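# Move the box marked A into the tote by the door

## Task

Find the box whose top shows the letter A and place only that box inside the tote near the door, resting wholly within it with no part over the rim. All other boxes must stay on their desks, nothing new may end up on the floor, and the robot must finish upright and not leaning. The box must stay put on its own once the robot lets go; a result that depends on the robot holding it does not count.

## Robot and tools

ROBOT. A Hello Robot Stretch 4 with one arm: an omni-wheel base, a lift that slides up and down a mast, a telescoping arm that reaches forward, a three-joint wrist (yaw, pitch, roll) and a two-finger gripper. It stands about 1.6 m tall; the base rim lies within 0.23 m of the base origin. Cameras: head_camera, head_left_camera, head_right_camera (fisheye) and wrist_camera.

FRAMES. Base frame: origin on the floor below the base centre, x ahead, y to the left, z upward. hand_pose is reported in this frame and marks the point between the fingers, 0.015 m short of the tips; its printed value may be slightly wrong. With all wrist joints at zero its axes line up with the base frame. Odometry frame: where the base frame was when the scene began. base_odometry is wheel-count only, so slipping shows up as motion; heading runs -3.142 to 3.142, left positive.

execute_actions(actions, cameras). actions is a list holding one action or nothing (empty = just report state and images). An action contains "base", "joints", or both, optionally with "pace" and "contact_limits"; alternatively it is only {"end_of_arm": "enable_torque"}, which re-powers any wrist or gripper motor that shut itself off. Motions within one action begin together.
- base: one command only, each a relative offset from where the base last reported itself. translate_m: straight drive in metres, forward positive, -2 to 2. strafe_m: sideways in metres, left positive, -2 to 2. rotate_rad: spin in place in radians, counter-clockwise positive, -3.2 to 3.2.
- joints: an object keyed by joint name, each value an absolute target (not an offset). lift_m 0 to 1.2 m; arm_m 0 to 0.55 m of extension; wrist_yaw_rad -1.134 to 4.276 (0 ahead, positive turns left, 3.14 tucked back, above 3.4 the arm may obstruct); wrist_pitch_rad -1.117 to 4.259 (0 level, 1.57 pointing down); wrist_roll_rad -1.117 to 4.259 (0 = fingers level, positive turns clockwise viewed from behind); gripper_m 0 to 0.08 m finger gap. Targets beyond a joint's range are clipped and the result notes this; any other bad value or unknown key rejects the whole call with no motion. Joints or base omitted from an action may keep pushing to older targets.
- pace: "slow", "default", "fast", "max" (base up to 0.1/0.3/0.4/0.6 m/s and 1/2/3/4 rad/s; slower when lift is above 0.2).
- contact_limits: only {"arm_m": value}, 0 (gentlest) to 0.75 (firmest), default 0.5; the arm halts on contact past that.
- cameras: list of names, "all", null or omitted for every camera, [] for none.

wait(seconds): 0 to 10 s of doing nothing new; returns state and images.
zoom_image(camera, region): magnifies [x0, y0, x1, y1] pixels (top-left origin, at most 504x504) of a camera's latest full image.
read_manual(section): licence texts only; moves nothing.
finished_scene(scene): ends the current scene by its number once the robot has settled; irreversible, and reports whether the task succeeded. A reply without any tool call also ends things.

RESULTS. base_status and joint_status describe how the last accepted motion ended: "done"; "off_target" (stopped short, may still push); "contact_stop_at_<key>" (hit something, that part goes slack); "limit_stop_at_<name>" including own_body (self-collision guard) and tilt (leaning past 6 degrees, lift/arm/wheels go slack); "time_out"; "torque_fault" (wrist or gripper motor went limp; send enable_torque). on_its_own reports things not commanded, e.g. a held gripper value or abnormal rest effort. lidar_m: 12 ranges in metres, sector 1 straight ahead then counter-clockwise in 30-degree steps (4 left, 7 behind, 10 right); "-" means nothing seen or closer than 0.25 m; tabletops register, thin legs and clear objects may not. wrist_depth_mm: 7x7 grid of median depths, 100 to 2000 mm, read row by row from top left. base_tilt in degrees (forward and right positive). turned_by_wheels vs turned_by_imu differing by over about 0.1 rad means a collision or slip. motor_effort in percent, bracketed value is the peak; wheel positive means turning right. A result listing a stop cancels the rest of that reply's calls.

GRIPPING. Command a gap smaller than the object to squeeze. While held, the reading stays above the command and gripper effort is away from 0; "off_target" after closing usually means something is held. Effort beyond about 50 for long trips a torque fault and may drop the object.

TIPS AND CAUTIONS. To unfold the wrist first, send lift_m 0.4 with wrist_yaw_rad 0. Avoid driving or turning with over 1 kg held and arm_m above 0.2, especially at fast paces. Avoid steady hard pushes, high grips pressing into things, and tilted-up plus rolled wrist poses that trigger self-collision stops. Place the box gently fully inside the tote, open, and withdraw; do not drop, slam or knock other boxes off desks. Camera calibration numbers given are approximate.

Each tool is called after "Call:" as a command line: name --argument value for each argument, lists and objects as JSON in quotes; but a table of rows of numbers goes row by row, as --pt "numbers of a row", without its own name.

## Session

Call:
execute_actions --actions '[]'

Scene clock: 0.00 s.
base_odometry: x=+0.000 y=+0.000 heading=+0.000 (m, m, rad; odometry frame)
turned_by_wheels: +0.000 (rad since the last result)
turned_by_imu: +0.000 (rad since the last result)
base_tilt: forward=+0.4 right=-0.6 (deg)
lidar_m: 1.07 0.99 0.98 1.07 1.33 1.31 0.88 0.68 0.67 0.77 1.65 1.60
base_status: not commanded
joint_positions: lift_m=+0.296 arm_m=+0.002 wrist_yaw_rad=+3.081 wrist_pitch_rad=+0.009 wrist_roll_rad=-0.007 gripper_m=+0.040
joint_status: not commanded
motor_effort: lift_m=+19 arm_m=-1 wrist_yaw_rad=+0 wrist_pitch_rad=-7 wrist_roll_rad=+2 gripper_m=+0 wheel_0=-1 wheel_1=+0 wheel_2=+0 (%)
hand_pose: x=-0.0341 y=+0.1001 z=+0.4726 quat_wxyz=(+0.030, -0.005, -0.003, +1.000) (m; base frame)
wrist_depth_mm: 137 140 1229 1661 - 1863 1756 / 107 139 1205 1661 - 1921 1708 / 109 139 1182 1537 - 1863 1397 / 126 145 1160 1618 - 1921 1756 / 750 917 1182 1576 - 1921 1756 / 750 891 1060 1499 145 1708 1661 / 741 - - 1308 - - 1205
pictures: head_camera, head_left_camera, head_right_camera, wrist_camera
Images, in order (width x height): head_camera 420x560, head_left_camera 420x672, head_right_camera 420x672, wrist_camera 616x392.

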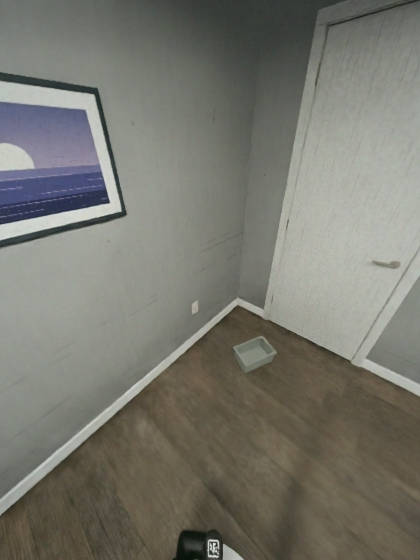

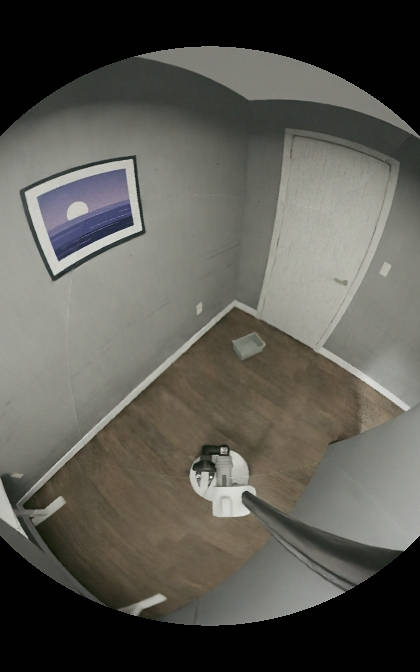

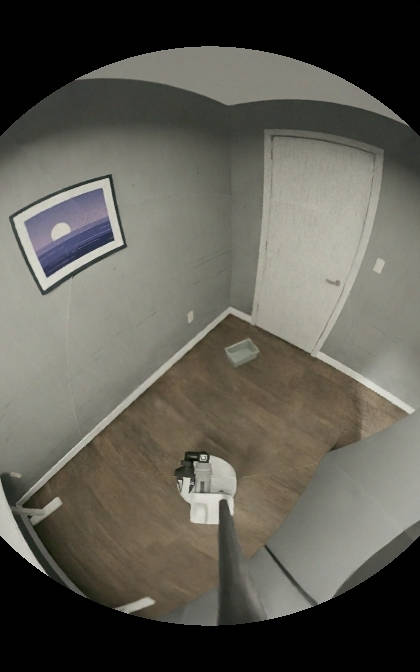

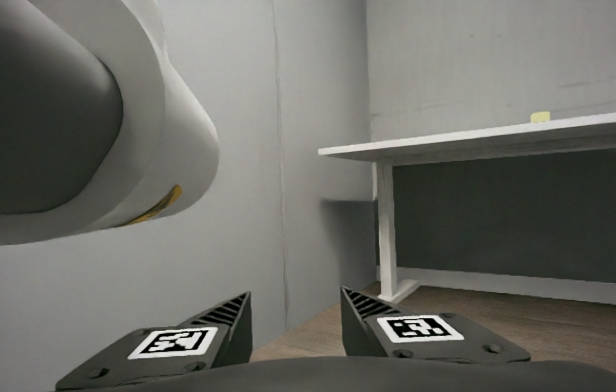

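Call:
execute_actions --actions '[{"base":{"rotate_rad":2.5},"joints":{"lift_m":0.95,"wrist_yaw_rad":0,"wrist_pitch_rad":0.4,"gripper_m":0.08},"pace":"fast"}]' --cameras '["head_camera","wrist_camera","head_left_camera"]'

Scene clock: 10.00 s.
base_odometry: x=+0.000 y=+0.000 heading=+2.500 (m, m, rad; odometry frame)
turned_by_wheels: +2.500 (rad since the last result)
turned_by_imu: +2.490 (rad since the last result)
base_tilt: forward=+0.4 right=-0.5 (deg)
lidar_m: 1.28 0.97 0.73 0.69 0.73 1.75 1.62 1.10 0.99 0.97 1.06 1.31
base_status: done
joint_positions: lift_m=+0.950 arm_m=+0.002 wrist_yaw_rad=+0.000 wrist_pitch_rad=+0.402 wrist_roll_rad=-0.007 gripper_m=+0.080
joint_status: all done
motor_effort: lift_m=+21(24) arm_m=-1(1) wrist_yaw_rad=-1(8) wrist_pitch_rad=-7(10) wrist_roll_rad=+3(2) gripper_m=+2(4) wheel_0=-1(8) wheel_1=+0(5) wheel_2=+0(10) (%)
hand_pose: x=+0.3686 y=-0.0874 z=+1.0447 quat_wxyz=(+0.980, -0.003, +0.200, +0.001) (m; base frame)
wrist_depth_mm: 1182 1618 1708 1661 1708 1661 1281 / 1182 1708 1756 1808 1756 1708 1308 / 1182 1618 1708 1708 1708 1661 1336 / 1160 1336 1308 1308 1281 1255 1281 / 1182 1661 - - - 1756 1336 / 1138 1537 1661 1708 1618 1756 1281 / 1025 106 1537 1464 154 - -
pictures: head_camera, head_left_camera, wrist_camera
camera_calibration (this result's frames):
wrist_camera: T_world_to_cam=[[-0.0417168, -0.999115, -0.00536355, -0.0720224], [-0.376396, 0.0206882, -0.926228, 1.16641], [0.925519, -0.0366204, -0.376926, 0.200507], [0, 0, 0, 1]] pos_world=[0.250455, -0.088747, 1.15556]
Images, in order (width x height): head_camera 420x560, head_left_camera 420x672, wrist_camera 616x392.

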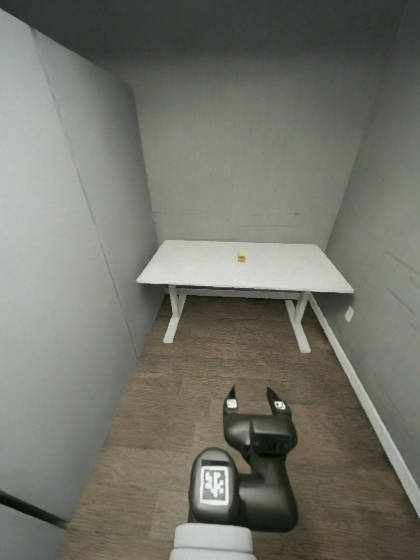

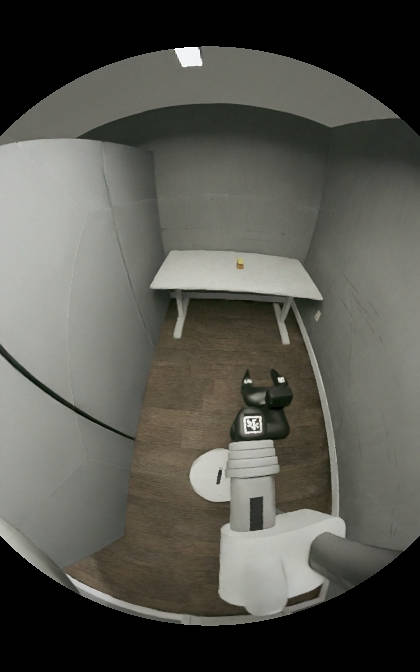

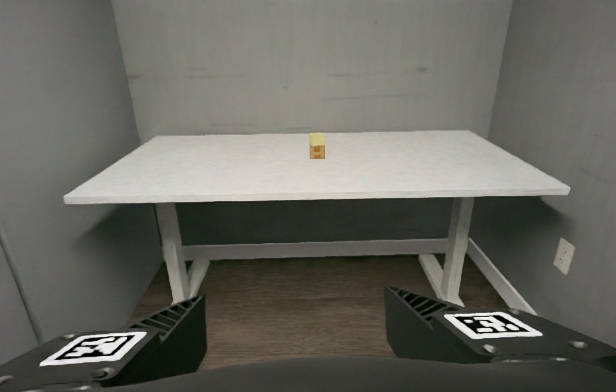

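Call:
execute_actions --actions '[{"base":{"translate_m":0.95},"joints":{"wrist_pitch_rad":0.7},"pace":"fast"}]' --cameras '["head_camera","wrist_camera"]'

Call:
zoom_image --camera "head_camera" --region '[180,250,340,410]'

Scene clock: 18.33 s.
base_odometry: x=-0.761 y=+0.568 heading=+2.500 (m, m, rad; odometry frame)
turned_by_wheels: +0.000 (rad since the last result)
turned_by_imu: -0.003 (rad since the last result)
base_tilt: forward=+0.4 right=-0.6 (deg)
lidar_m: 0.34 0.36 0.54 0.63 0.69 1.00 2.10 1.42 1.07 1.02 0.48 0.37
base_status: done
joint_positions: lift_m=+0.950 arm_m=+0.002 wrist_yaw_rad=+0.000 wrist_pitch_rad=+0.702 wrist_roll_rad=-0.007 gripper_m=+0.080
joint_status: all done
motor_effort: lift_m=+21(21) arm_m=-1(1) wrist_yaw_rad=-1(0) wrist_pitch_rad=-6(8) wrist_roll_rad=+2(2) gripper_m=+2(2) wheel_0=+0(6) wheel_1=+0(5) wheel_2=+0(13) (%)
hand_pose: x=+0.3353 y=-0.0874 z=+0.9907 quat_wxyz=(+0.939, -0.003, +0.344, +0.001) (m; base frame)
wrist_depth_mm: 831 820 842 842 842 842 866 / 891 904 904 904 904 931 946 / 768 778 768 768 778 759 768 / 634 640 640 634 615 634 634 / 544 535 539 539 539 539 544 / 473 469 469 466 445 473 469 / 424 106 424 430 153 - -
pictures: head_camera, wrist_camera
camera_calibration (this result's frames):
wrist_camera: T_world_to_cam=[[-0.0417132, -0.999103, 0.0072802, -0.0862855], [-0.632965, 0.0207875, -0.773902, 1.03895], [0.773056, -0.03689, -0.633264, 0.516028], [0, 0, 0, 1]] pos_world=[0.255103, -0.088769, 1.13146]
Images, in order (width x height): head_camera 420x560, wrist_camera 616x392.

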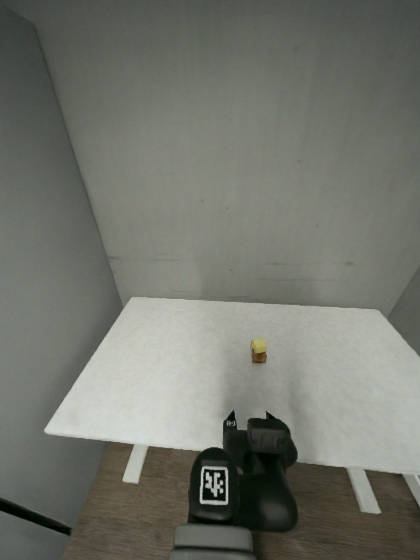

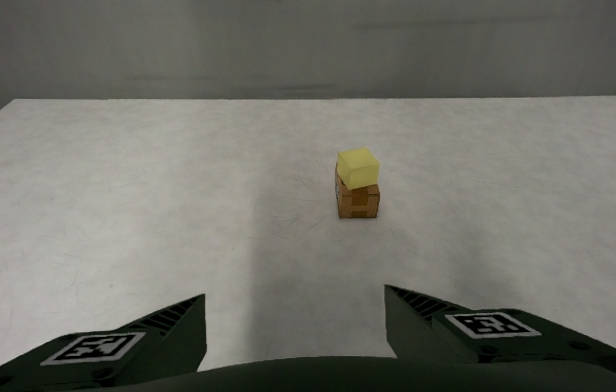

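Region (180, 250, 340, 410) of head_camera's 420x560 image, scaled by 3.150, with more detail than that image has.

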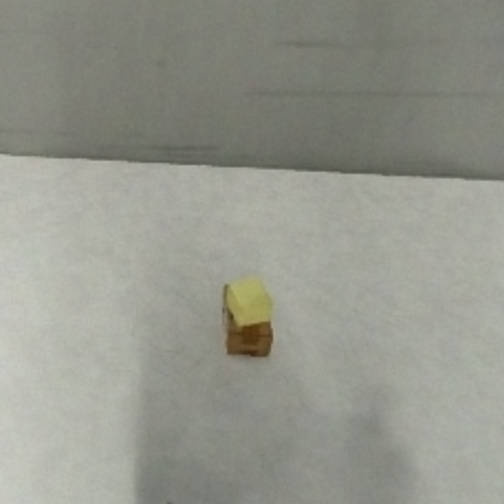

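Call:
execute_actions --actions '[{"base":{"strafe_m":-0.107},"joints":{"wrist_pitch_rad":0,"lift_m":0.64,"arm_m":0.2},"pace":"fast"}]' --cameras '["head_camera","wrist_camera"]'

Scene clock: 25.53 s.
base_odometry: x=-0.697 y=+0.654 heading=+2.500 (m, m, rad; odometry frame)
turned_by_wheels: +0.000 (rad since the last result)
turned_by_imu: +0.001 (rad since the last result)
base_tilt: forward=+0.4 right=-0.5 (deg)
lidar_m: 0.33 0.37 0.51 0.76 0.81 1.17 2.01 1.31 0.96 0.90 0.47 0.33
base_status: done
joint_positions: lift_m=+0.640 arm_m=+0.199 wrist_yaw_rad=+0.000 wrist_pitch_rad=+0.003 wrist_roll_rad=-0.007 gripper_m=+0.080
joint_status: all done
motor_effort: lift_m=+16(19) arm_m=+5(6) wrist_yaw_rad=+0(3) wrist_pitch_rad=-8(12) wrist_roll_rad=+2(2) gripper_m=+2(2) wheel_0=+0(9) wheel_1=+1(5) wheel_2=-1(1) (%)
hand_pose: x=+0.5827 y=-0.0874 z=+0.8179 quat_wxyz=(+1.000, -0.004, +0.001, +0.000) (m; base frame)
wrist_depth_mm: 699 707 707 715 699 715 715 / 699 691 707 707 715 723 715 / 707 699 699 715 715 715 715 / 699 699 707 707 715 715 715 / 691 699 707 715 699 707 715 / 554 530 462 267 410 473 466 / 394 106 340 252 154 - -
pictures: head_camera, wrist_camera
camera_calibration (this result's frames):
wrist_camera: T_world_to_cam=[[-0.0364894, -0.999107, -0.0212971, -0.0543559], [0.0136782, 0.02081, -0.99969, 0.869649], [0.99924, -0.0367693, 0.0129067, -0.444884], [0, 0, 0, 1]] pos_world=[0.430667, -0.0887628, 0.873964]
Images, in order (width x height): head_camera 420x560, wrist_camera 616x392.

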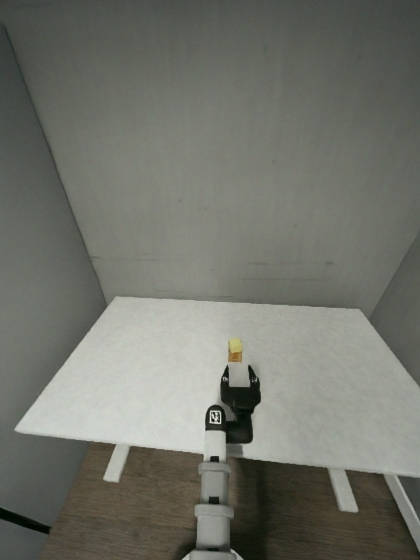

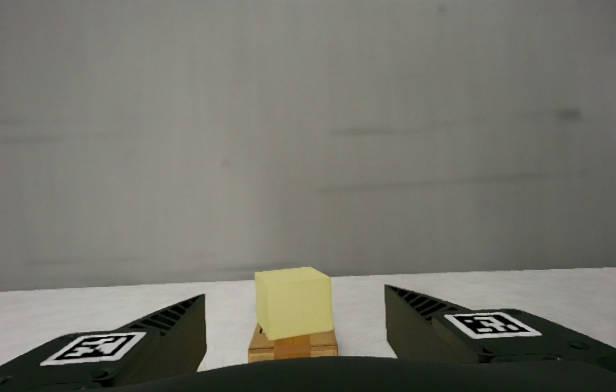

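Call:
execute_actions --actions '[{"joints":{"lift_m":0.62,"arm_m":0.335}}]' --cameras '["wrist_camera"]'

Call:
execute_actions --actions '[{"joints":{"gripper_m":0.03}}]' --cameras '["wrist_camera"]'

Call:
execute_actions --actions '[{"joints":{"lift_m":0.65}}]' --cameras '[]'

Call:
execute_actions --actions '[{"joints":{"wrist_yaw_rad":-0.9}}]' --cameras '["head_camera","wrist_camera"]'

Call:
zoom_image --camera "head_camera" --region '[190,310,310,410]'

Scene clock: 38.50 s.
base_odometry: x=-0.697 y=+0.654 heading=+2.500 (m, m, rad; odometry frame)
turned_by_wheels: +0.000 (rad since the last result)
turned_by_imu: +0.000 (rad since the last result)
base_tilt: forward=+0.4 right=-0.5 (deg)
lidar_m: 0.32 0.34 0.52 0.76 0.81 1.16 2.00 1.27 0.95 0.91 0.46 0.34
base_status: not commanded
joint_positions: lift_m=+0.620 arm_m=+0.334 wrist_yaw_rad=+0.000 wrist_pitch_rad=+0.003 wrist_roll_rad=-0.007 gripper_m=+0.080
joint_status: all done
motor_effort: lift_m=+16(15) arm_m=+5(7) wrist_yaw_rad=+1(0) wrist_pitch_rad=-8(8) wrist_roll_rad=+2(2) gripper_m=+3(3) wheel_0=+0(1) wheel_1=+1(1) wheel_2=-1(1) (%)
hand_pose: x=+0.7177 y=-0.0874 z=+0.7979 quat_wxyz=(+1.000, -0.004, +0.001, +0.000) (m; base frame)
wrist_depth_mm: 564 569 564 564 574 574 580 / 564 574 569 574 580 580 574 / 569 564 564 574 574 569 580 / 564 569 569 569 574 569 580 / 559 569 569 569 569 569 574 / 480 459 155 136 152 404 399 / 338 106 146 131 138 - -
pictures: wrist_camera
camera_calibration (this result's frames):
wrist_camera: T_world_to_cam=[[-0.0365161, -0.999106, -0.021302, -0.0498379], [0.0138124, 0.0208096, -0.999688, 0.847759], [0.999238, -0.0367989, 0.0130401, -0.579631], [0, 0, 0, 1]] pos_world=[0.56566, -0.0887646, 0.853992]
Images, in order (width x height): wrist_camera 616x392.

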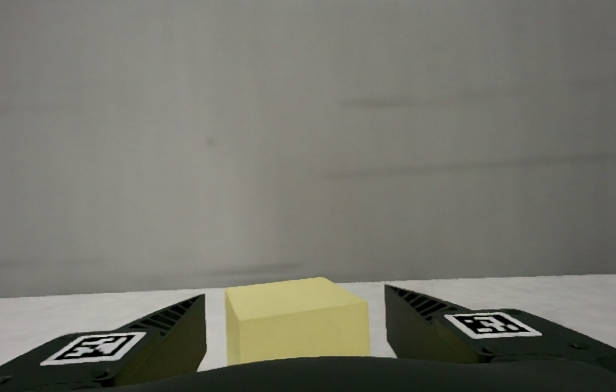

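Scene clock: 39.60 s.
base_odometry: x=-0.697 y=+0.654 heading=+2.500 (m, m, rad; odometry frame)
turned_by_wheels: +0.000 (rad since the last result)
turned_by_imu: +0.000 (rad since the last result)
base_tilt: forward=+0.3 right=-0.5 (deg)
lidar_m: 0.33 0.34 0.52 0.75 0.80 1.17 2.03 1.30 0.94 0.91 0.47 0.35
base_status: not commanded
joint_positions: lift_m=+0.620 arm_m=+0.334 wrist_yaw_rad=+0.000 wrist_pitch_rad=+0.003 wrist_roll_rad=-0.007 gripper_m=+0.046
joint_status: gripper_m off_target (ended at +0.046, target +0.030)
on_its_own: gripper_m is held at +0.041, not at your +0.030, by its contact guard: the fingers met something
motor_effort: lift_m=+16(16) arm_m=+5(5) wrist_yaw_rad=+1(1) wrist_pitch_rad=-8(7) wrist_roll_rad=+2(3) gripper_m=-36(36) wheel_0=+0(0) wheel_1=+1(1) wheel_2=-1(1) (%)
hand_pose: x=+0.7177 y=-0.0874 z=+0.7979 quat_wxyz=(+1.000, -0.004, +0.001, +0.000) (m; base frame)
wrist_depth_mm: 564 569 569 569 580 574 580 / 564 569 569 569 574 580 569 / 559 564 569 564 574 580 585 / 564 569 564 564 574 580 574 / 564 574 569 569 574 569 574 / 480 459 144 136 145 410 399 / 329 - 134 135 - - 312
pictures: wrist_camera
camera_calibration (this result's frames):
wrist_camera: T_world_to_cam=[[-0.0365441, -0.999105, -0.0213017, -0.0498239], [0.0138272, 0.0208084, -0.999688, 0.847751], [0.999236, -0.0368272, 0.0130544, -0.579644], [0, 0, 0, 1]] pos_world=[0.565659, -0.0887663, 0.853992]
Images, in order (width x height): wrist_camera 616x392.

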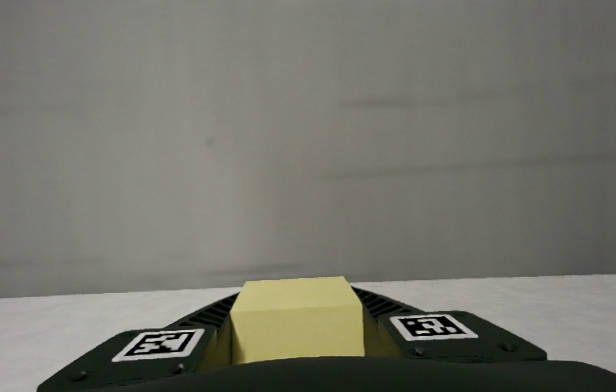

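Scene clock: 40.53 s.
base_odometry: x=-0.697 y=+0.654 heading=+2.500 (m, m, rad; odometry frame)
turned_by_wheels: +0.000 (rad since the last result)
turned_by_imu: +0.000 (rad since the last result)
base_tilt: forward=+0.3 right=-0.5 (deg)
lidar_m: 0.31 0.35 0.54 0.75 0.82 1.18 2.01 1.28 0.94 0.90 0.48 0.33
base_status: not commanded
joint_positions: lift_m=+0.650 arm_m=+0.334 wrist_yaw_rad=+0.000 wrist_pitch_rad=+0.003 wrist_roll_rad=-0.007 gripper_m=+0.046
joint_status: all done
on_its_own: gripper_m is held at +0.041, not at your +0.030, by its contact guard: the fingers met something
motor_effort: lift_m=+22(23) arm_m=+5(5) wrist_yaw_rad=-1(1) wrist_pitch_rad=-9(9) wrist_roll_rad=+2(2) gripper_m=-36(36) wheel_0=-1(0) wheel_1=+1(1) wheel_2=-1(1) (%)
hand_pose: x=+0.7177 y=-0.0874 z=+0.8273 quat_wxyz=(+1.000, -0.004, +0.002, +0.000) (m; base frame)
wrist_depth_mm: 564 564 569 574 574 574 574 / 564 569 564 569 569 574 574 / 569 569 564 569 569 574 580 / 564 569 569 574 569 580 574 / 569 564 569 564 569 580 580 / 559 564 144 136 145 504 484 / 404 - 134 135 - - 370
pictures: none
No camera images: the call's "cameras" was empty. Leave "cameras" out to get every camera's image.

Scene clock: 41.63 s.
base_odometry: x=-0.697 y=+0.654 heading=+2.500 (m, m, rad; odometry frame)
turned_by_wheels: +0.000 (rad since the last result)
turned_by_imu: +0.000 (rad since the last result)
base_tilt: forward=+0.5 right=-0.5 (deg)
lidar_m: 0.33 0.36 0.53 0.75 0.82 1.17 2.02 1.30 0.94 0.91 0.47 0.32
base_status: not commanded
joint_positions: lift_m=+0.650 arm_m=+0.334 wrist_yaw_rad=-0.900 wrist_pitch_rad=+0.003 wrist_roll_rad=-0.007 gripper_m=+0.046
joint_status: all done
on_its_own: gripper_m is held at +0.041, not at your +0.030, by its contact guard: the fingers met something
motor_effort: lift_m=+22(22) arm_m=+5(5) wrist_yaw_rad=+1(4) wrist_pitch_rad=-9(9) wrist_roll_rad=+2(2) gripper_m=-37(36) wheel_0=+0(0) wheel_1=+1(1) wheel_2=-1(1) (%)
hand_pose: x=+0.5689 y=-0.2209 z=+0.8273 quat_wxyz=(+0.901, -0.002, +0.003, -0.435) (m; base frame)
wrist_depth_mm: 574 691 842 1008 917 778 699 / 574 683 842 1008 917 788 699 / 569 683 831 1025 917 788 699 / 564 683 831 1008 917 809 707 / 569 676 788 991 904 788 715 / 544 564 144 136 145 504 496 / 402 - 134 136 - - 377
pictures: head_camera, wrist_camera
camera_calibration (this result's frames):
wrist_camera: T_world_to_cam=[[-0.805113, -0.59274, -0.0212735, 0.338933], [0.0244763, 0.00263332, -0.999697, 0.871876], [0.592617, -0.805389, 0.012388, -0.374175], [0, 0, 0, 1]] pos_world=[0.473281, -0.102753, 0.883457]
Images, in order (width x height): head_camera 420x560, wrist_camera 616x392.

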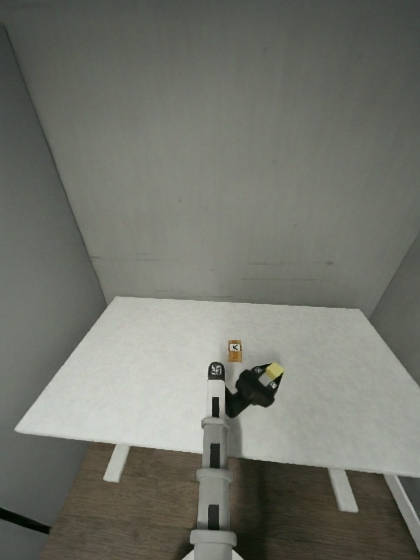

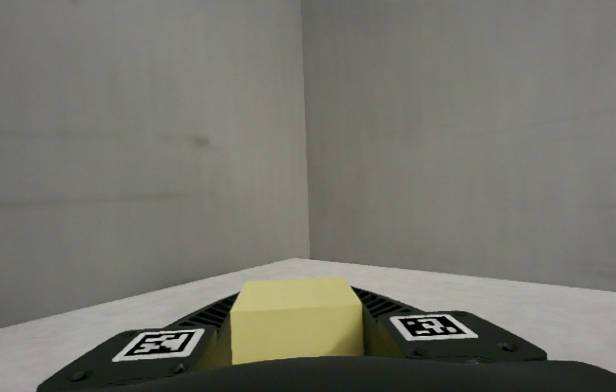

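Region (190, 310, 310, 410) of head_camera's 420x560 image, scaled by 4.200, with more detail than that image has.

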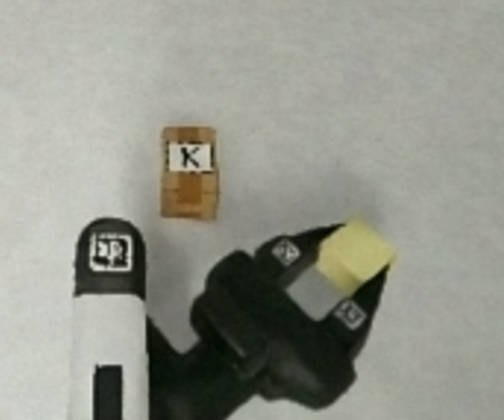

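Call:
execute_actions --actions '[{"joints":{"wrist_yaw_rad":0}}]' --cameras '[]'

Call:
execute_actions --actions '[{"joints":{"lift_m":0.622}}]' --cameras '[]'

Call:
execute_actions --actions '[{"joints":{"gripper_m":0.08}}]' --cameras '[]'

Call:
execute_actions --actions '[{"base":{"translate_m":-0.3},"joints":{"arm_m":0},"pace":"fast"}]' --cameras '["wrist_camera"]'

Call:
execute_actions --actions '[{"base":{"rotate_rad":2.95},"joints":{"lift_m":0.4},"pace":"fast"}]' --cameras '[]'

Call:
execute_actions --actions '[{"base":{"translate_m":1.7},"pace":"max"}]' --cameras '[]'

Call:
execute_actions --actions '[{"base":{"rotate_rad":-1.35},"pace":"fast"}]' --cameras '["head_camera","head_right_camera"]'

Scene clock: 59.77 s.
base_odometry: x=-0.697 y=+0.654 heading=+2.500 (m, m, rad; odometry frame)
turned_by_wheels: +0.000 (rad since the last result)
turned_by_imu: +0.000 (rad since the last result)
base_tilt: forward=+0.5 right=-0.5 (deg)
lidar_m: 0.32 0.34 0.50 0.75 0.82 1.18 2.00 1.29 0.94 0.92 0.47 0.34
base_status: not commanded
joint_positions: lift_m=+0.650 arm_m=+0.334 wrist_yaw_rad=+0.000 wrist_pitch_rad=+0.003 wrist_roll_rad=-0.007 gripper_m=+0.046
joint_status: all done
on_its_own: gripper_m is held at +0.041, not at your +0.030, by its contact guard: the fingers met something
motor_effort: lift_m=+22(22) arm_m=+5(5) wrist_yaw_rad=+3(7) wrist_pitch_rad=-9(9) wrist_roll_rad=+2(2) gripper_m=-37(36) wheel_0=+0(0) wheel_1=+1(1) wheel_2=-1(1) (%)
hand_pose: x=+0.7177 y=-0.0875 z=+0.8273 quat_wxyz=(+1.000, -0.004, +0.002, +0.000) (m; base frame)
wrist_depth_mm: 564 564 569 569 569 569 574 / 559 569 564 574 574 569 574 / 564 564 564 574 569 574 574 / 564 559 564 569 569 580 585 / 564 564 569 569 574 574 580 / 559 564 144 137 145 496 484 / 407 - 134 135 - - 368
pictures: none
No camera images: the call's "cameras" was empty. Leave "cameras" out to get every camera's image.

Scene clock: 60.67 s.
base_odometry: x=-0.697 y=+0.654 heading=+2.500 (m, m, rad; odometry frame)
turned_by_wheels: +0.000 (rad since the last result)
turned_by_imu: +0.000 (rad since the last result)
base_tilt: forward=+0.5 right=-0.5 (deg)
lidar_m: 0.32 0.34 0.52 0.77 0.82 1.17 2.02 1.30 0.94 0.91 0.45 0.35
base_status: not commanded
joint_positions: lift_m=+0.622 arm_m=+0.334 wrist_yaw_rad=+0.000 wrist_pitch_rad=+0.003 wrist_roll_rad=-0.007 gripper_m=+0.046
joint_status: all done
on_its_own: gripper_m is held at +0.041, not at your +0.030, by its contact guard: the fingers met something
motor_effort: lift_m=+16(21) arm_m=+4(5) wrist_yaw_rad=+0(2) wrist_pitch_rad=-9(9) wrist_roll_rad=+2(2) gripper_m=-36(36) wheel_0=+0(0) wheel_1=+1(1) wheel_2=-1(1) (%)
hand_pose: x=+0.7177 y=-0.0875 z=+0.7997 quat_wxyz=(+1.000, -0.004, +0.002, +0.000) (m; base frame)
wrist_depth_mm: 569 564 569 574 574 574 580 / 554 569 564 574 574 574 580 / 564 569 569 574 574 574 574 / 569 569 564 569 569 574 574 / 569 564 569 580 580 585 574 / 480 462 144 136 145 413 402 / 334 - 134 136 - - 314
pictures: none
No camera images: the call's "cameras" was empty. Leave "cameras" out to get every camera's image.

Scene clock: 61.70 s.
base_odometry: x=-0.697 y=+0.654 heading=+2.500 (m, m, rad; odometry frame)
turned_by_wheels: +0.000 (rad since the last result)
turned_by_imu: +0.000 (rad since the last result)
base_tilt: forward=+0.4 right=-0.5 (deg)
lidar_m: 0.34 0.34 0.52 0.75 0.82 1.17 2.03 1.30 0.95 0.91 0.45 0.33
base_status: not commanded
joint_positions: lift_m=+0.622 arm_m=+0.334 wrist_yaw_rad=+0.000 wrist_pitch_rad=+0.003 wrist_roll_rad=-0.007 gripper_m=+0.080
joint_status: all done
motor_effort: lift_m=+16(16) arm_m=+5(5) wrist_yaw_rad=+2(1) wrist_pitch_rad=-8(9) wrist_roll_rad=+2(2) gripper_m=+2(38) wheel_0=+0(0) wheel_1=+1(1) wheel_2=-1(1) (%)
hand_pose: x=+0.7177 y=-0.0875 z=+0.7998 quat_wxyz=(+1.000, -0.004, +0.001, +0.000) (m; base frame)
wrist_depth_mm: 559 564 569 574 574 574 574 / 559 564 569 574 574 574 580 / 569 564 569 569 574 574 580 / 564 564 569 569 569 580 580 / 564 569 574 569 569 574 574 / 484 469 180 141 152 410 404 / 345 106 135 135 137 - -
pictures: none
No camera images: the call's "cameras" was empty. Leave "cameras" out to get every camera's image.

Scene clock: 63.80 s.
base_odometry: x=-0.457 y=+0.475 heading=+2.500 (m, m, rad; odometry frame)
turned_by_wheels: +0.000 (rad since the last result)
turned_by_imu: +0.001 (rad since the last result)
base_tilt: forward=+0.4 right=-0.5 (deg)
lidar_m: 0.62 0.67 0.80 0.78 0.80 1.18 1.70 1.25 0.92 0.90 0.86 0.65
base_status: done
joint_positions: lift_m=+0.622 arm_m=+0.003 wrist_yaw_rad=+0.000 wrist_pitch_rad=+0.003 wrist_roll_rad=-0.007 gripper_m=+0.080
joint_status: all done
joint sent to its limit — the command would take arm_m past its lower limit, so that joint was sent only as far as its limit.
motor_effort: lift_m=+16(16) arm_m=-5(5) wrist_yaw_rad=+2(4) wrist_pitch_rad=-7(9) wrist_roll_rad=+2(2) gripper_m=+2(2) wheel_0=-1(6) wheel_1=+2(5) wheel_2=-1(11) (%)
hand_pose: x=+0.3863 y=-0.0875 z=+0.7999 quat_wxyz=(+1.000, -0.004, +0.001, +0.000) (m; base frame)
wrist_depth_mm: 1205 1182 1205 1182 1205 1205 1182 / 1205 1182 1205 1205 1205 1229 1205 / 1182 1205 1182 1205 1229 1205 1182 / 1205 1182 1205 1182 1205 1229 1205 / 1118 1008 931 750 820 788 759 / 496 473 449 442 407 421 410 / 413 106 413 1182 154 - -
pictures: wrist_camera
camera_calibration (this result's frames):
wrist_camera: T_world_to_cam=[[-0.0369586, -0.99909, -0.0212967, -0.061822], [0.013813, 0.0207984, -0.999688, 0.8543], [0.999221, -0.0372412, 0.0130318, -0.248579], [0, 0, 0, 1]] pos_world=[0.2343, -0.0887912, 0.855957]
Images, in order (width x height): wrist_camera 616x392.

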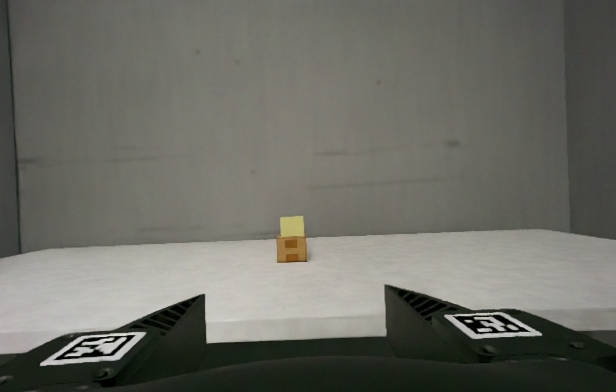

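Scene clock: 66.17 s.
base_odometry: x=-0.457 y=+0.475 heading=-0.833 (m, m, rad; odometry frame)
turned_by_wheels: +2.950 (rad since the last result)
turned_by_imu: +2.938 (rad since the last result)
base_tilt: forward=+0.3 right=-0.5 (deg)
lidar_m: 2.25 1.56 1.00 0.90 0.92 0.70 0.63 0.65 0.84 0.78 0.78 0.98
base_status: done
joint_positions: lift_m=+0.400 arm_m=+0.003 wrist_yaw_rad=+0.000 wrist_pitch_rad=+0.003 wrist_roll_rad=-0.007 gripper_m=+0.080
joint_status: all done
motor_effort: lift_m=+16(17) arm_m=-5(5) wrist_yaw_rad=-1(2) wrist_pitch_rad=-8(8) wrist_roll_rad=+2(2) gripper_m=+2(2) wheel_0=+0(9) wheel_1=+1(5) wheel_2=+2(8) (%)
hand_pose: x=+0.3864 y=-0.0874 z=+0.5778 quat_wxyz=(+1.000, -0.004, +0.001, +0.000) (m; base frame)
wrist_depth_mm: 1921 - - - - 1042 768 / 1921 1983 - - - 1025 768 / 1921 1983 - - - 1042 768 / 1863 1983 - - - 1060 778 / 1921 1921 - - - 1060 798 / 1863 1921 - - 1661 976 750 / 1661 106 1537 1537 154 - -
pictures: none
No camera images: the call's "cameras" was empty. Leave "cameras" out to get every camera's image.

Scene clock: 70.87 s.
base_odometry: x=+0.687 y=-0.783 heading=-0.833 (m, m, rad; odometry frame)
turned_by_wheels: +0.000 (rad since the last result)
turned_by_imu: -0.004 (rad since the last result)
base_tilt: forward=+0.4 right=-0.6 (deg)
lidar_m: 0.59 0.57 0.77 0.57 1.19 1.48 2.86 0.94 0.62 0.77 1.08 0.70
base_status: done
joint_positions: lift_m=+0.400 arm_m=+0.003 wrist_yaw_rad=+0.000 wrist_pitch_rad=+0.003 wrist_roll_rad=-0.007 gripper_m=+0.080
joint_status: not commanded
motor_effort: lift_m=+17(17) arm_m=-5(5) wrist_yaw_rad=+0(1) wrist_pitch_rad=-8(8) wrist_roll_rad=+2(2) gripper_m=+2(2) wheel_0=+0(8) wheel_1=+0(5) wheel_2=+0(11) (%)
hand_pose: x=+0.3864 y=-0.0874 z=+0.5778 quat_wxyz=(+1.000, -0.004, +0.001, +0.000) (m; base frame)
wrist_depth_mm: 368 373 418 442 459 484 512 / 370 375 421 436 466 484 508 / 368 373 421 436 462 484 508 / 366 368 418 439 462 488 508 / 368 373 418 439 462 480 508 / 368 370 418 439 452 473 508 / 359 106 418 439 154 - -
pictures: none
No camera images: the call's "cameras" was empty. Leave "cameras" out to get every camera's image.

Scene clock: 72.50 s.
base_odometry: x=+0.687 y=-0.783 heading=-2.183 (m, m, rad; odometry frame)
turned_by_wheels: -1.350 (rad since the last result)
turned_by_imu: -1.344 (rad since the last result)
base_tilt: forward=+0.4 right=-0.6 (deg)
lidar_m: 1.99 0.84 0.63 0.57 0.65 0.57 0.65 1.22 1.79 1.72 0.73 0.61
base_status: done
joint_positions: lift_m=+0.400 arm_m=+0.003 wrist_yaw_rad=+0.000 wrist_pitch_rad=+0.003 wrist_roll_rad=-0.007 gripper_m=+0.080
joint_status: not commanded
motor_effort: lift_m=+17(17) arm_m=-5(5) wrist_yaw_rad=+1(0) wrist_pitch_rad=-8(8) wrist_roll_rad=+2(2) gripper_m=+2(2) wheel_0=+0(6) wheel_1=+0(8) wheel_2=-2(6) (%)
hand_pose: x=+0.3864 y=-0.0874 z=+0.5778 quat_wxyz=(+1.000, -0.004, +0.001, +0.000) (m; base frame)
wrist_depth_mm: 1025 1537 - - - 530 364 / 1008 1499 - - - 539 366 / 1025 1499 - - - 539 370 / 1025 1464 - - - 554 373 / 1008 1464 - - - 554 377 / 991 1281 - - 1756 492 368 / 878 106 1537 1576 154 - -
pictures: head_camera, head_right_camera
Images, in order (width x height): head_camera 420x560, head_right_camera 420x672.

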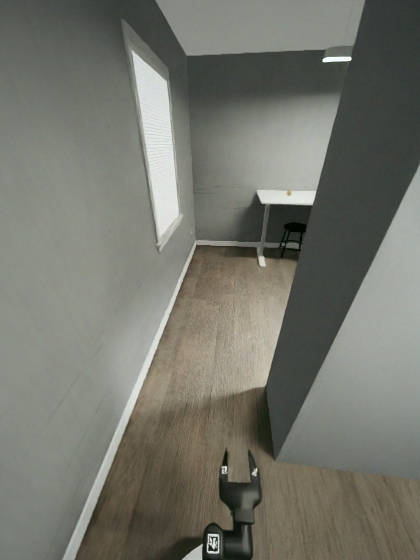

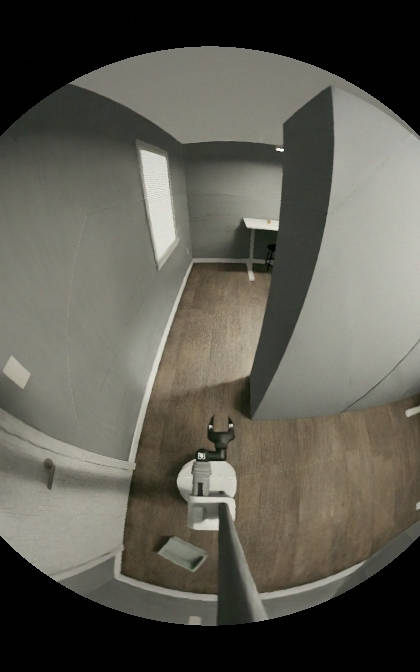

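Clearance ~0.36 right; fine.

Call:
execute_actions --actions '[{"base":{"translate_m":1.6},"joints":{"lift_m":1.1,"wrist_pitch_rad":0.3},"pace":"max"}]' --cameras '[]'

Call:
execute_actions --actions '[{"base":{"rotate_rad":-0.7},"pace":"fast"}]' --cameras '["head_camera","head_right_camera","wrist_camera"]'

Scene clock: 82.90 s.
base_odometry: x=-0.232 y=-2.093 heading=-2.183 (m, m, rad; odometry frame)
turned_by_wheels: +0.000 (rad since the last result)
turned_by_imu: -0.004 (rad since the last result)
base_tilt: forward=+0.4 right=-0.5 (deg)
lidar_m: 1.71 0.67 0.50 0.49 0.56 0.81 2.24 0.72 0.90 2.42 1.64 1.28
base_status: done
joint_positions: lift_m=+1.100 arm_m=+0.003 wrist_yaw_rad=+0.000 wrist_pitch_rad=+0.302 wrist_roll_rad=-0.007 gripper_m=+0.080
joint_status: all done
motor_effort: lift_m=+20(24) arm_m=-5(5) wrist_yaw_rad=-2(0) wrist_pitch_rad=-7(3) wrist_roll_rad=+2(2) gripper_m=+2(2) wheel_0=-1(8) wheel_1=-2(5) wheel_2=+1(12) (%)
hand_pose: x=+0.3767 y=-0.0874 z=+1.2148 quat_wxyz=(+0.989, -0.004, +0.151, +0.001) (m; base frame)
wrist_depth_mm: 904 1336 1576 1576 1537 1576 1618 / 891 1336 1661 1661 1661 1661 1618 / 891 1281 1708 1756 1756 1618 1708 / 891 1308 1863 1863 1808 1182 1138 / 866 1281 - 1863 1863 1863 1921 / 854 1138 1921 1983 1921 1921 1397 / 750 106 1921 1921 154 - -
pictures: none
No camera images: the call's "cameras" was empty. Leave "cameras" out to get every camera's image.

Scene clock: 84.67 s.
base_odometry: x=-0.232 y=-2.093 heading=-2.883 (m, m, rad; odometry frame)
turned_by_wheels: -0.700 (rad since the last result)
turned_by_imu: -0.697 (rad since the last result)
base_tilt: forward=+0.4 right=-0.5 (deg)
lidar_m: 1.27 1.24 0.82 0.55 0.51 0.54 0.69 1.46 0.72 0.74 1.63 1.96
base_status: done
joint_positions: lift_m=+1.100 arm_m=+0.003 wrist_yaw_rad=+0.000 wrist_pitch_rad=+0.302 wrist_roll_rad=-0.007 gripper_m=+0.080
joint_status: not commanded
motor_effort: lift_m=+20(20) arm_m=-5(5) wrist_yaw_rad=+0(1) wrist_pitch_rad=-7(7) wrist_roll_rad=+2(2) gripper_m=+2(2) wheel_0=+1(6) wheel_1=+0(5) wheel_2=+1(5) (%)
hand_pose: x=+0.3767 y=-0.0874 z=+1.2148 quat_wxyz=(+0.989, -0.003, +0.151, +0.001) (m; base frame)
wrist_depth_mm: 1430 1661 1863 - - - - / 1499 1661 1863 - - - - / 1499 1708 1983 - - - - / 1576 1336 1397 - - - - / 1618 1756 - - - - - / 1618 1756 - - - - - / 1576 106 1863 1921 154 - -
pictures: head_camera, head_right_camera, wrist_camera
camera_calibration (this result's frames):
wrist_camera: T_world_to_cam=[[-0.0413027, -0.999101, -0.00952881, -0.0659354], [-0.282042, 0.0208076, -0.959176, 1.33142], [0.958512, -0.036929, -0.282648, 0.130178], [0, 0, 0, 1]] pos_world=[0.248017, -0.0887725, 1.31323]
Images, in order (width x height): head_camera 420x560, head_right_camera 420x672, wrist_camera 616x392.

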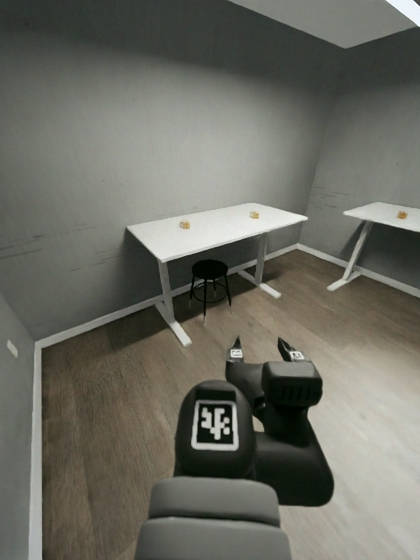

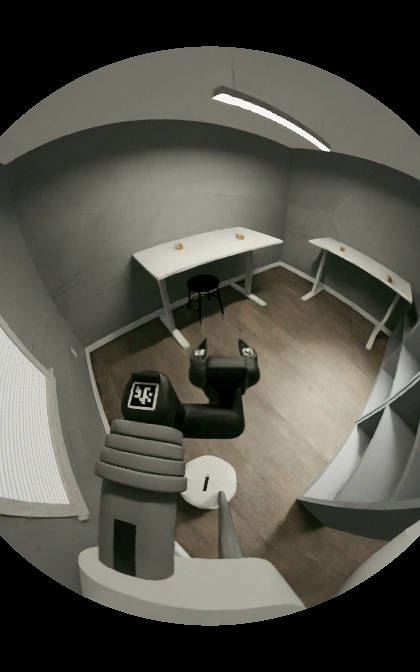

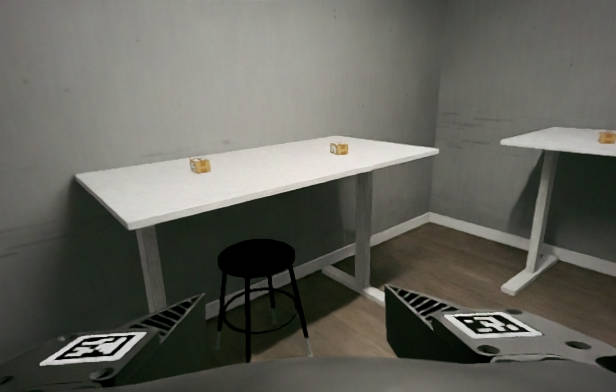

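Call:
zoom_image --camera "head_camera" --region '[170,200,275,240]'

Call:
zoom_image --camera "head_camera" --region '[380,200,420,230]'

Region (170, 200, 275, 240) of head_camera's 420x560 image, scaled by 4.800, with more detail than that image has; it fills the top 192 rows of this view, and the rest is white.

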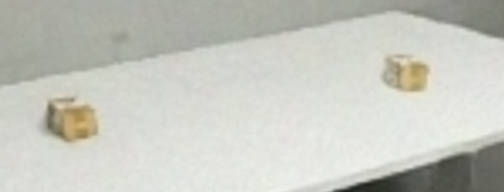

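Region (380, 200, 420, 230) of head_camera's 420x560 image, scaled by 12.600, with more detail than that image has; it fills the top 378 rows of this view, and the rest is white.

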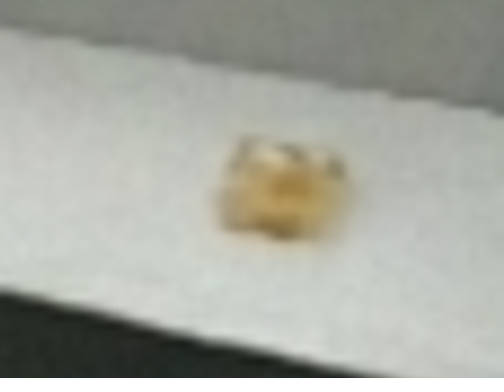

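Call:
execute_actions --actions '[{"base":{"rotate_rad":-0.4},"pace":"fast"}]' --cameras '[]'

Call:
execute_actions --actions '[{"base":{"translate_m":1.3},"pace":"max"}]' --cameras '[]'

Call:
execute_actions --actions '[{"base":{"rotate_rad":1.05},"pace":"fast"}]' --cameras '["head_camera","wrist_camera"]'

Call:
zoom_image --camera "head_camera" --region '[90,240,350,330]'

Scene clock: 95.60 s.
base_odometry: x=-0.232 y=-2.093 heading=+3.000 (m, m, rad; odometry frame)
turned_by_wheels: -0.400 (rad since the last result)
turned_by_imu: -0.397 (rad since the last result)
base_tilt: forward=+0.4 right=-0.6 (deg)
lidar_m: 1.70 1.27 1.80 0.73 0.54 0.50 0.58 0.75 2.08 0.71 0.85 2.35
base_status: done
joint_positions: lift_m=+1.100 arm_m=+0.003 wrist_yaw_rad=+0.000 wrist_pitch_rad=+0.302 wrist_roll_rad=-0.007 gripper_m=+0.080
joint_status: not commanded
motor_effort: lift_m=+20(20) arm_m=-5(5) wrist_yaw_rad=-1(2) wrist_pitch_rad=-6(6) wrist_roll_rad=+2(2) gripper_m=+2(2) wheel_0=+0(5) wheel_1=+2(3) wheel_2=+0(3) (%)
hand_pose: x=+0.3767 y=-0.0874 z=+1.2148 quat_wxyz=(+0.989, -0.003, +0.151, +0.001) (m; base frame)
wrist_depth_mm: 1756 - - - - - - / 1756 - - - - - - / 1756 - - - - - - / 1308 1576 - - - - - / 1808 - - - - - - / 1708 1808 - - - - - / 1808 106 1863 1921 154 - -
pictures: none
No camera images: the call's "cameras" was empty. Leave "cameras" out to get every camera's image.

Scene clock: 101.03 s.
base_odometry: x=-1.519 y=-1.910 heading=+3.001 (m, m, rad; odometry frame)
turned_by_wheels: +0.000 (rad since the last result)
turned_by_imu: -0.003 (rad since the last result)
base_tilt: forward=+0.4 right=-0.5 (deg)
lidar_m: 0.77 0.58 0.53 0.57 0.80 1.64 1.73 1.29 1.24 1.25 1.35 1.28
base_status: done
joint_positions: lift_m=+1.100 arm_m=+0.003 wrist_yaw_rad=+0.000 wrist_pitch_rad=+0.302 wrist_roll_rad=-0.007 gripper_m=+0.080
joint_status: not commanded
motor_effort: lift_m=+20(20) arm_m=-5(5) wrist_yaw_rad=+0(1) wrist_pitch_rad=-7(7) wrist_roll_rad=+2(2) gripper_m=+2(2) wheel_0=+0(4) wheel_1=+1(9) wheel_2=+1(9) (%)
hand_pose: x=+0.3767 y=-0.0874 z=+1.2148 quat_wxyz=(+0.989, -0.003, +0.151, +0.001) (m; base frame)
wrist_depth_mm: 1138 1430 1863 1863 1756 1537 1397 / 1182 1397 1921 1983 1808 1661 1464 / 1182 1464 1921 - 1808 1661 1576 / 1160 1537 1921 - 1336 1182 1160 / 866 842 1921 - - 1808 1618 / 640 634 - - 1983 1808 1708 / 539 106 1921 1921 153 - -
pictures: none
No camera images: the call's "cameras" was empty. Leave "cameras" out to get every camera's image.

Scene clock: 103.10 s.
base_odometry: x=-1.519 y=-1.910 heading=-2.233 (m, m, rad; odometry frame)
turned_by_wheels: +1.050 (rad since the last result)
turned_by_imu: +1.046 (rad since the last result)
base_tilt: forward=+0.4 right=-0.5 (deg)
lidar_m: 0.54 0.56 0.79 1.63 1.70 1.32 1.25 1.27 1.34 1.27 0.76 0.56
base_status: done
joint_positions: lift_m=+1.100 arm_m=+0.003 wrist_yaw_rad=+0.000 wrist_pitch_rad=+0.302 wrist_roll_rad=-0.007 gripper_m=+0.080
joint_status: not commanded
motor_effort: lift_m=+20(20) arm_m=-5(5) wrist_yaw_rad=-1(0) wrist_pitch_rad=-7(6) wrist_roll_rad=+2(2) gripper_m=+2(2) wheel_0=-1(6) wheel_1=+1(5) wheel_2=-1(7) (%)
hand_pose: x=+0.3767 y=-0.0874 z=+1.2148 quat_wxyz=(+0.989, -0.003, +0.151, +0.001) (m; base frame)
wrist_depth_mm: 960 991 976 991 1008 1025 1025 / 1008 1008 1025 1060 1042 1042 1078 / 1060 1060 1060 1078 1098 1118 1098 / 1078 1098 1118 1118 1138 1138 1182 / 854 788 831 809 820 788 788 / 640 634 621 621 564 609 609 / 535 106 521 530 154 - -
pictures: head_camera, wrist_camera
camera_calibration (this result's frames):
wrist_camera: T_world_to_cam=[[-0.0412257, -0.999104, -0.0095294, -0.0659477], [-0.282044, 0.0207864, -0.959176, 1.33142], [0.958515, -0.036855, -0.282648, 0.130169], [0, 0, 0, 1]] pos_world=[0.248032, -0.0887668, 1.31323]
Images, in order (width x height): head_camera 420x560, wrist_camera 616x392.

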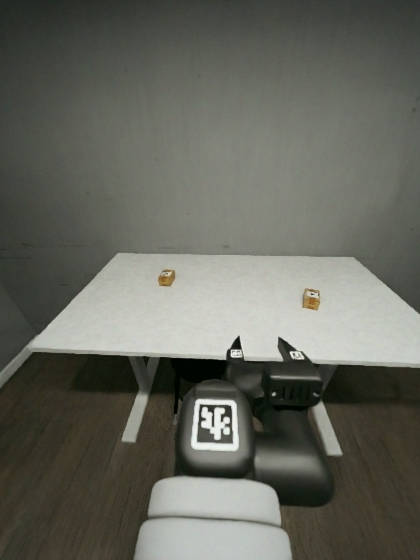

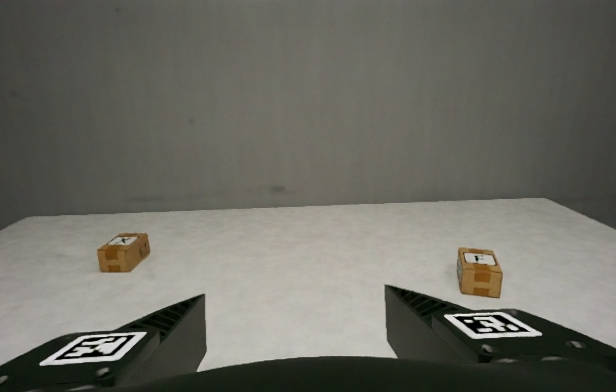

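Region (90, 240, 350, 330) of head_camera's 420x560 image, scaled by 1.938, with more detail than that image has; it fills the top 174 rows of this view, and the rest is white.

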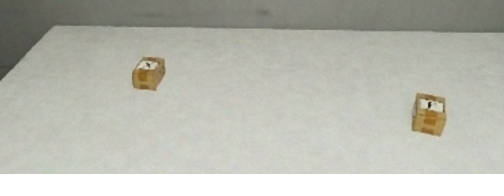

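Call:
zoom_image --camera "head_camera" --region '[145,260,190,295]'

Call:
execute_actions --actions '[{"base":{"rotate_rad":-2.0},"pace":"fast"}]' --cameras '[]'

Call:
execute_actions --actions '[{"base":{"translate_m":0.85},"pace":"max","joints":{"lift_m":1.15}}]' --cameras '[]'

Call:
execute_actions --actions '[{"base":{"rotate_rad":0.45},"pace":"fast"}]' --cameras '["head_camera","wrist_camera"]'

Region (145, 260, 190, 295) of head_camera's 420x560 image, scaled by 11.200, with more detail than that image has.

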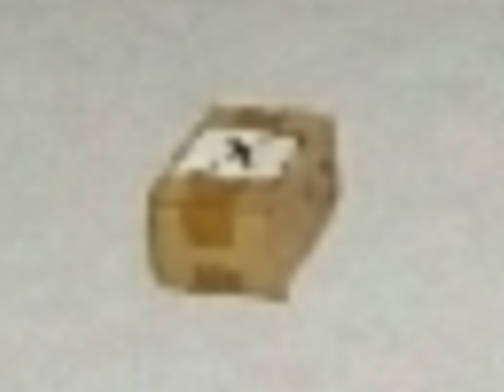

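Scene clock: 111.77 s.
base_odometry: x=-1.519 y=-1.910 heading=+2.051 (m, m, rad; odometry frame)
turned_by_wheels: -2.000 (rad since the last result)
turned_by_imu: -1.991 (rad since the last result)
base_tilt: forward=+0.3 right=-0.5 (deg)
lidar_m: 1.33 1.29 0.70 0.52 0.52 0.58 0.86 1.61 1.79 1.25 1.22 1.32
base_status: done
joint_positions: lift_m=+1.100 arm_m=+0.003 wrist_yaw_rad=+0.000 wrist_pitch_rad=+0.302 wrist_roll_rad=-0.007 gripper_m=+0.080
joint_status: not commanded
motor_effort: lift_m=+20(20) arm_m=-5(5) wrist_yaw_rad=+1(0) wrist_pitch_rad=-7(7) wrist_roll_rad=+2(2) gripper_m=+2(2) wheel_0=+2(5) wheel_1=+0(6) wheel_2=-1(7) (%)
hand_pose: x=+0.3767 y=-0.0874 z=+1.2148 quat_wxyz=(+0.989, -0.003, +0.151, +0.001) (m; base frame)
wrist_depth_mm: 1464 1618 1756 1921 - 1255 1281 / 1499 1661 1863 - - 1308 1397 / 1576 1756 1921 - - 1366 1430 / 1308 1255 1397 1756 - 1397 1138 / 1661 1921 - - 1921 1537 1499 / 1756 1863 - - 1921 1397 1336 / 1708 106 1863 1921 154 - -
pictures: none
No camera images: the call's "cameras" was empty. Leave "cameras" out to get every camera's image.

Scene clock: 115.83 s.
base_odometry: x=-1.912 y=-1.156 heading=+2.051 (m, m, rad; odometry frame)
turned_by_wheels: +0.000 (rad since the last result)
turned_by_imu: -0.002 (rad since the last result)
base_tilt: forward=+0.5 right=-0.5 (deg)
lidar_m: 0.53 0.51 0.55 0.82 0.90 0.98 1.46 2.40 1.18 0.90 0.86 0.69
base_status: done
joint_positions: lift_m=+1.150 arm_m=+0.003 wrist_yaw_rad=+0.000 wrist_pitch_rad=+0.302 wrist_roll_rad=-0.007 gripper_m=+0.080
joint_status: all done
motor_effort: lift_m=+21(25) arm_m=-5(5) wrist_yaw_rad=+0(1) wrist_pitch_rad=-7(8) wrist_roll_rad=+2(2) gripper_m=+2(2) wheel_0=+0(4) wheel_1=-1(7) wheel_2=+2(7) (%)
hand_pose: x=+0.3767 y=-0.0874 z=+1.2647 quat_wxyz=(+0.989, -0.003, +0.151, +0.001) (m; base frame)
wrist_depth_mm: 891 976 1078 1205 1229 1138 732 / 931 991 1078 1229 1336 1281 1060 / 931 1025 1138 1281 1397 1366 1098 / 960 1078 1182 1308 1366 1205 1078 / 946 960 946 946 1430 946 820 / 732 715 707 699 634 1336 1098 / 615 106 574 564 153 - -
pictures: none
No camera images: the call's "cameras" was empty. Leave "cameras" out to get every camera's image.

Scene clock: 117.37 s.
base_odometry: x=-1.912 y=-1.156 heading=+2.500 (m, m, rad; odometry frame)
turned_by_wheels: +0.450 (rad since the last result)
turned_by_imu: +0.448 (rad since the last result)
base_tilt: forward=+0.5 right=-0.5 (deg)
lidar_m: 0.51 0.53 0.79 0.88 0.94 1.32 2.45 1.27 0.90 0.86 0.70 0.53
base_status: done
joint_positions: lift_m=+1.150 arm_m=+0.003 wrist_yaw_rad=+0.000 wrist_pitch_rad=+0.302 wrist_roll_rad=-0.007 gripper_m=+0.080
joint_status: not commanded
motor_effort: lift_m=+21(21) arm_m=-5(5) wrist_yaw_rad=+2(1) wrist_pitch_rad=-6(7) wrist_roll_rad=+2(2) gripper_m=+2(2) wheel_0=-2(5) wheel_1=-2(3) wheel_2=+0(2) (%)
hand_pose: x=+0.3767 y=-0.0874 z=+1.2647 quat_wxyz=(+0.989, -0.003, +0.151, +0.001) (m; base frame)
wrist_depth_mm: 976 976 991 991 991 1008 1008 / 1008 1008 1025 1042 1042 1042 1060 / 1042 1060 1060 1078 1098 1118 1098 / 1098 1098 1118 1098 1118 1138 1118 / 960 960 946 931 931 917 991 / 732 723 707 699 640 699 699 / 559 106 591 597 154 - -
pictures: head_camera, wrist_camera
camera_calibration (this result's frames):
wrist_camera: T_world_to_cam=[[-0.0412713, -0.999103, -0.00952768, -0.0654658], [-0.282052, 0.020798, -0.959174, 1.37935], [0.958511, -0.036899, -0.282657, 0.144304], [0, 0, 0, 1]] pos_world=[0.248029, -0.0887701, 1.3632]
Images, in order (width x height): head_camera 420x560, wrist_camera 616x392.

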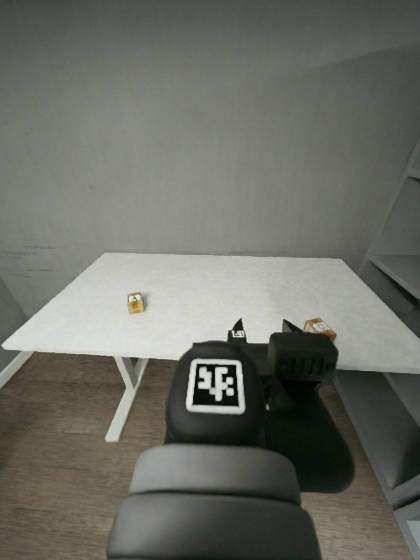

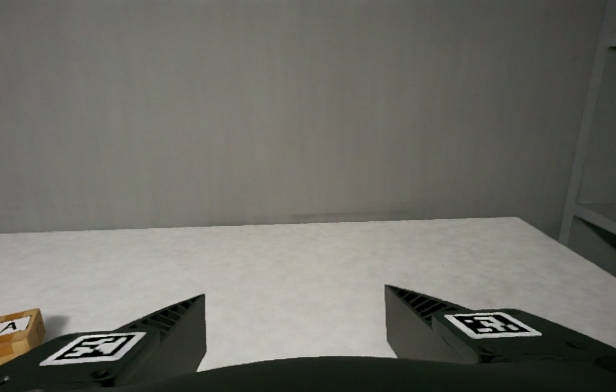

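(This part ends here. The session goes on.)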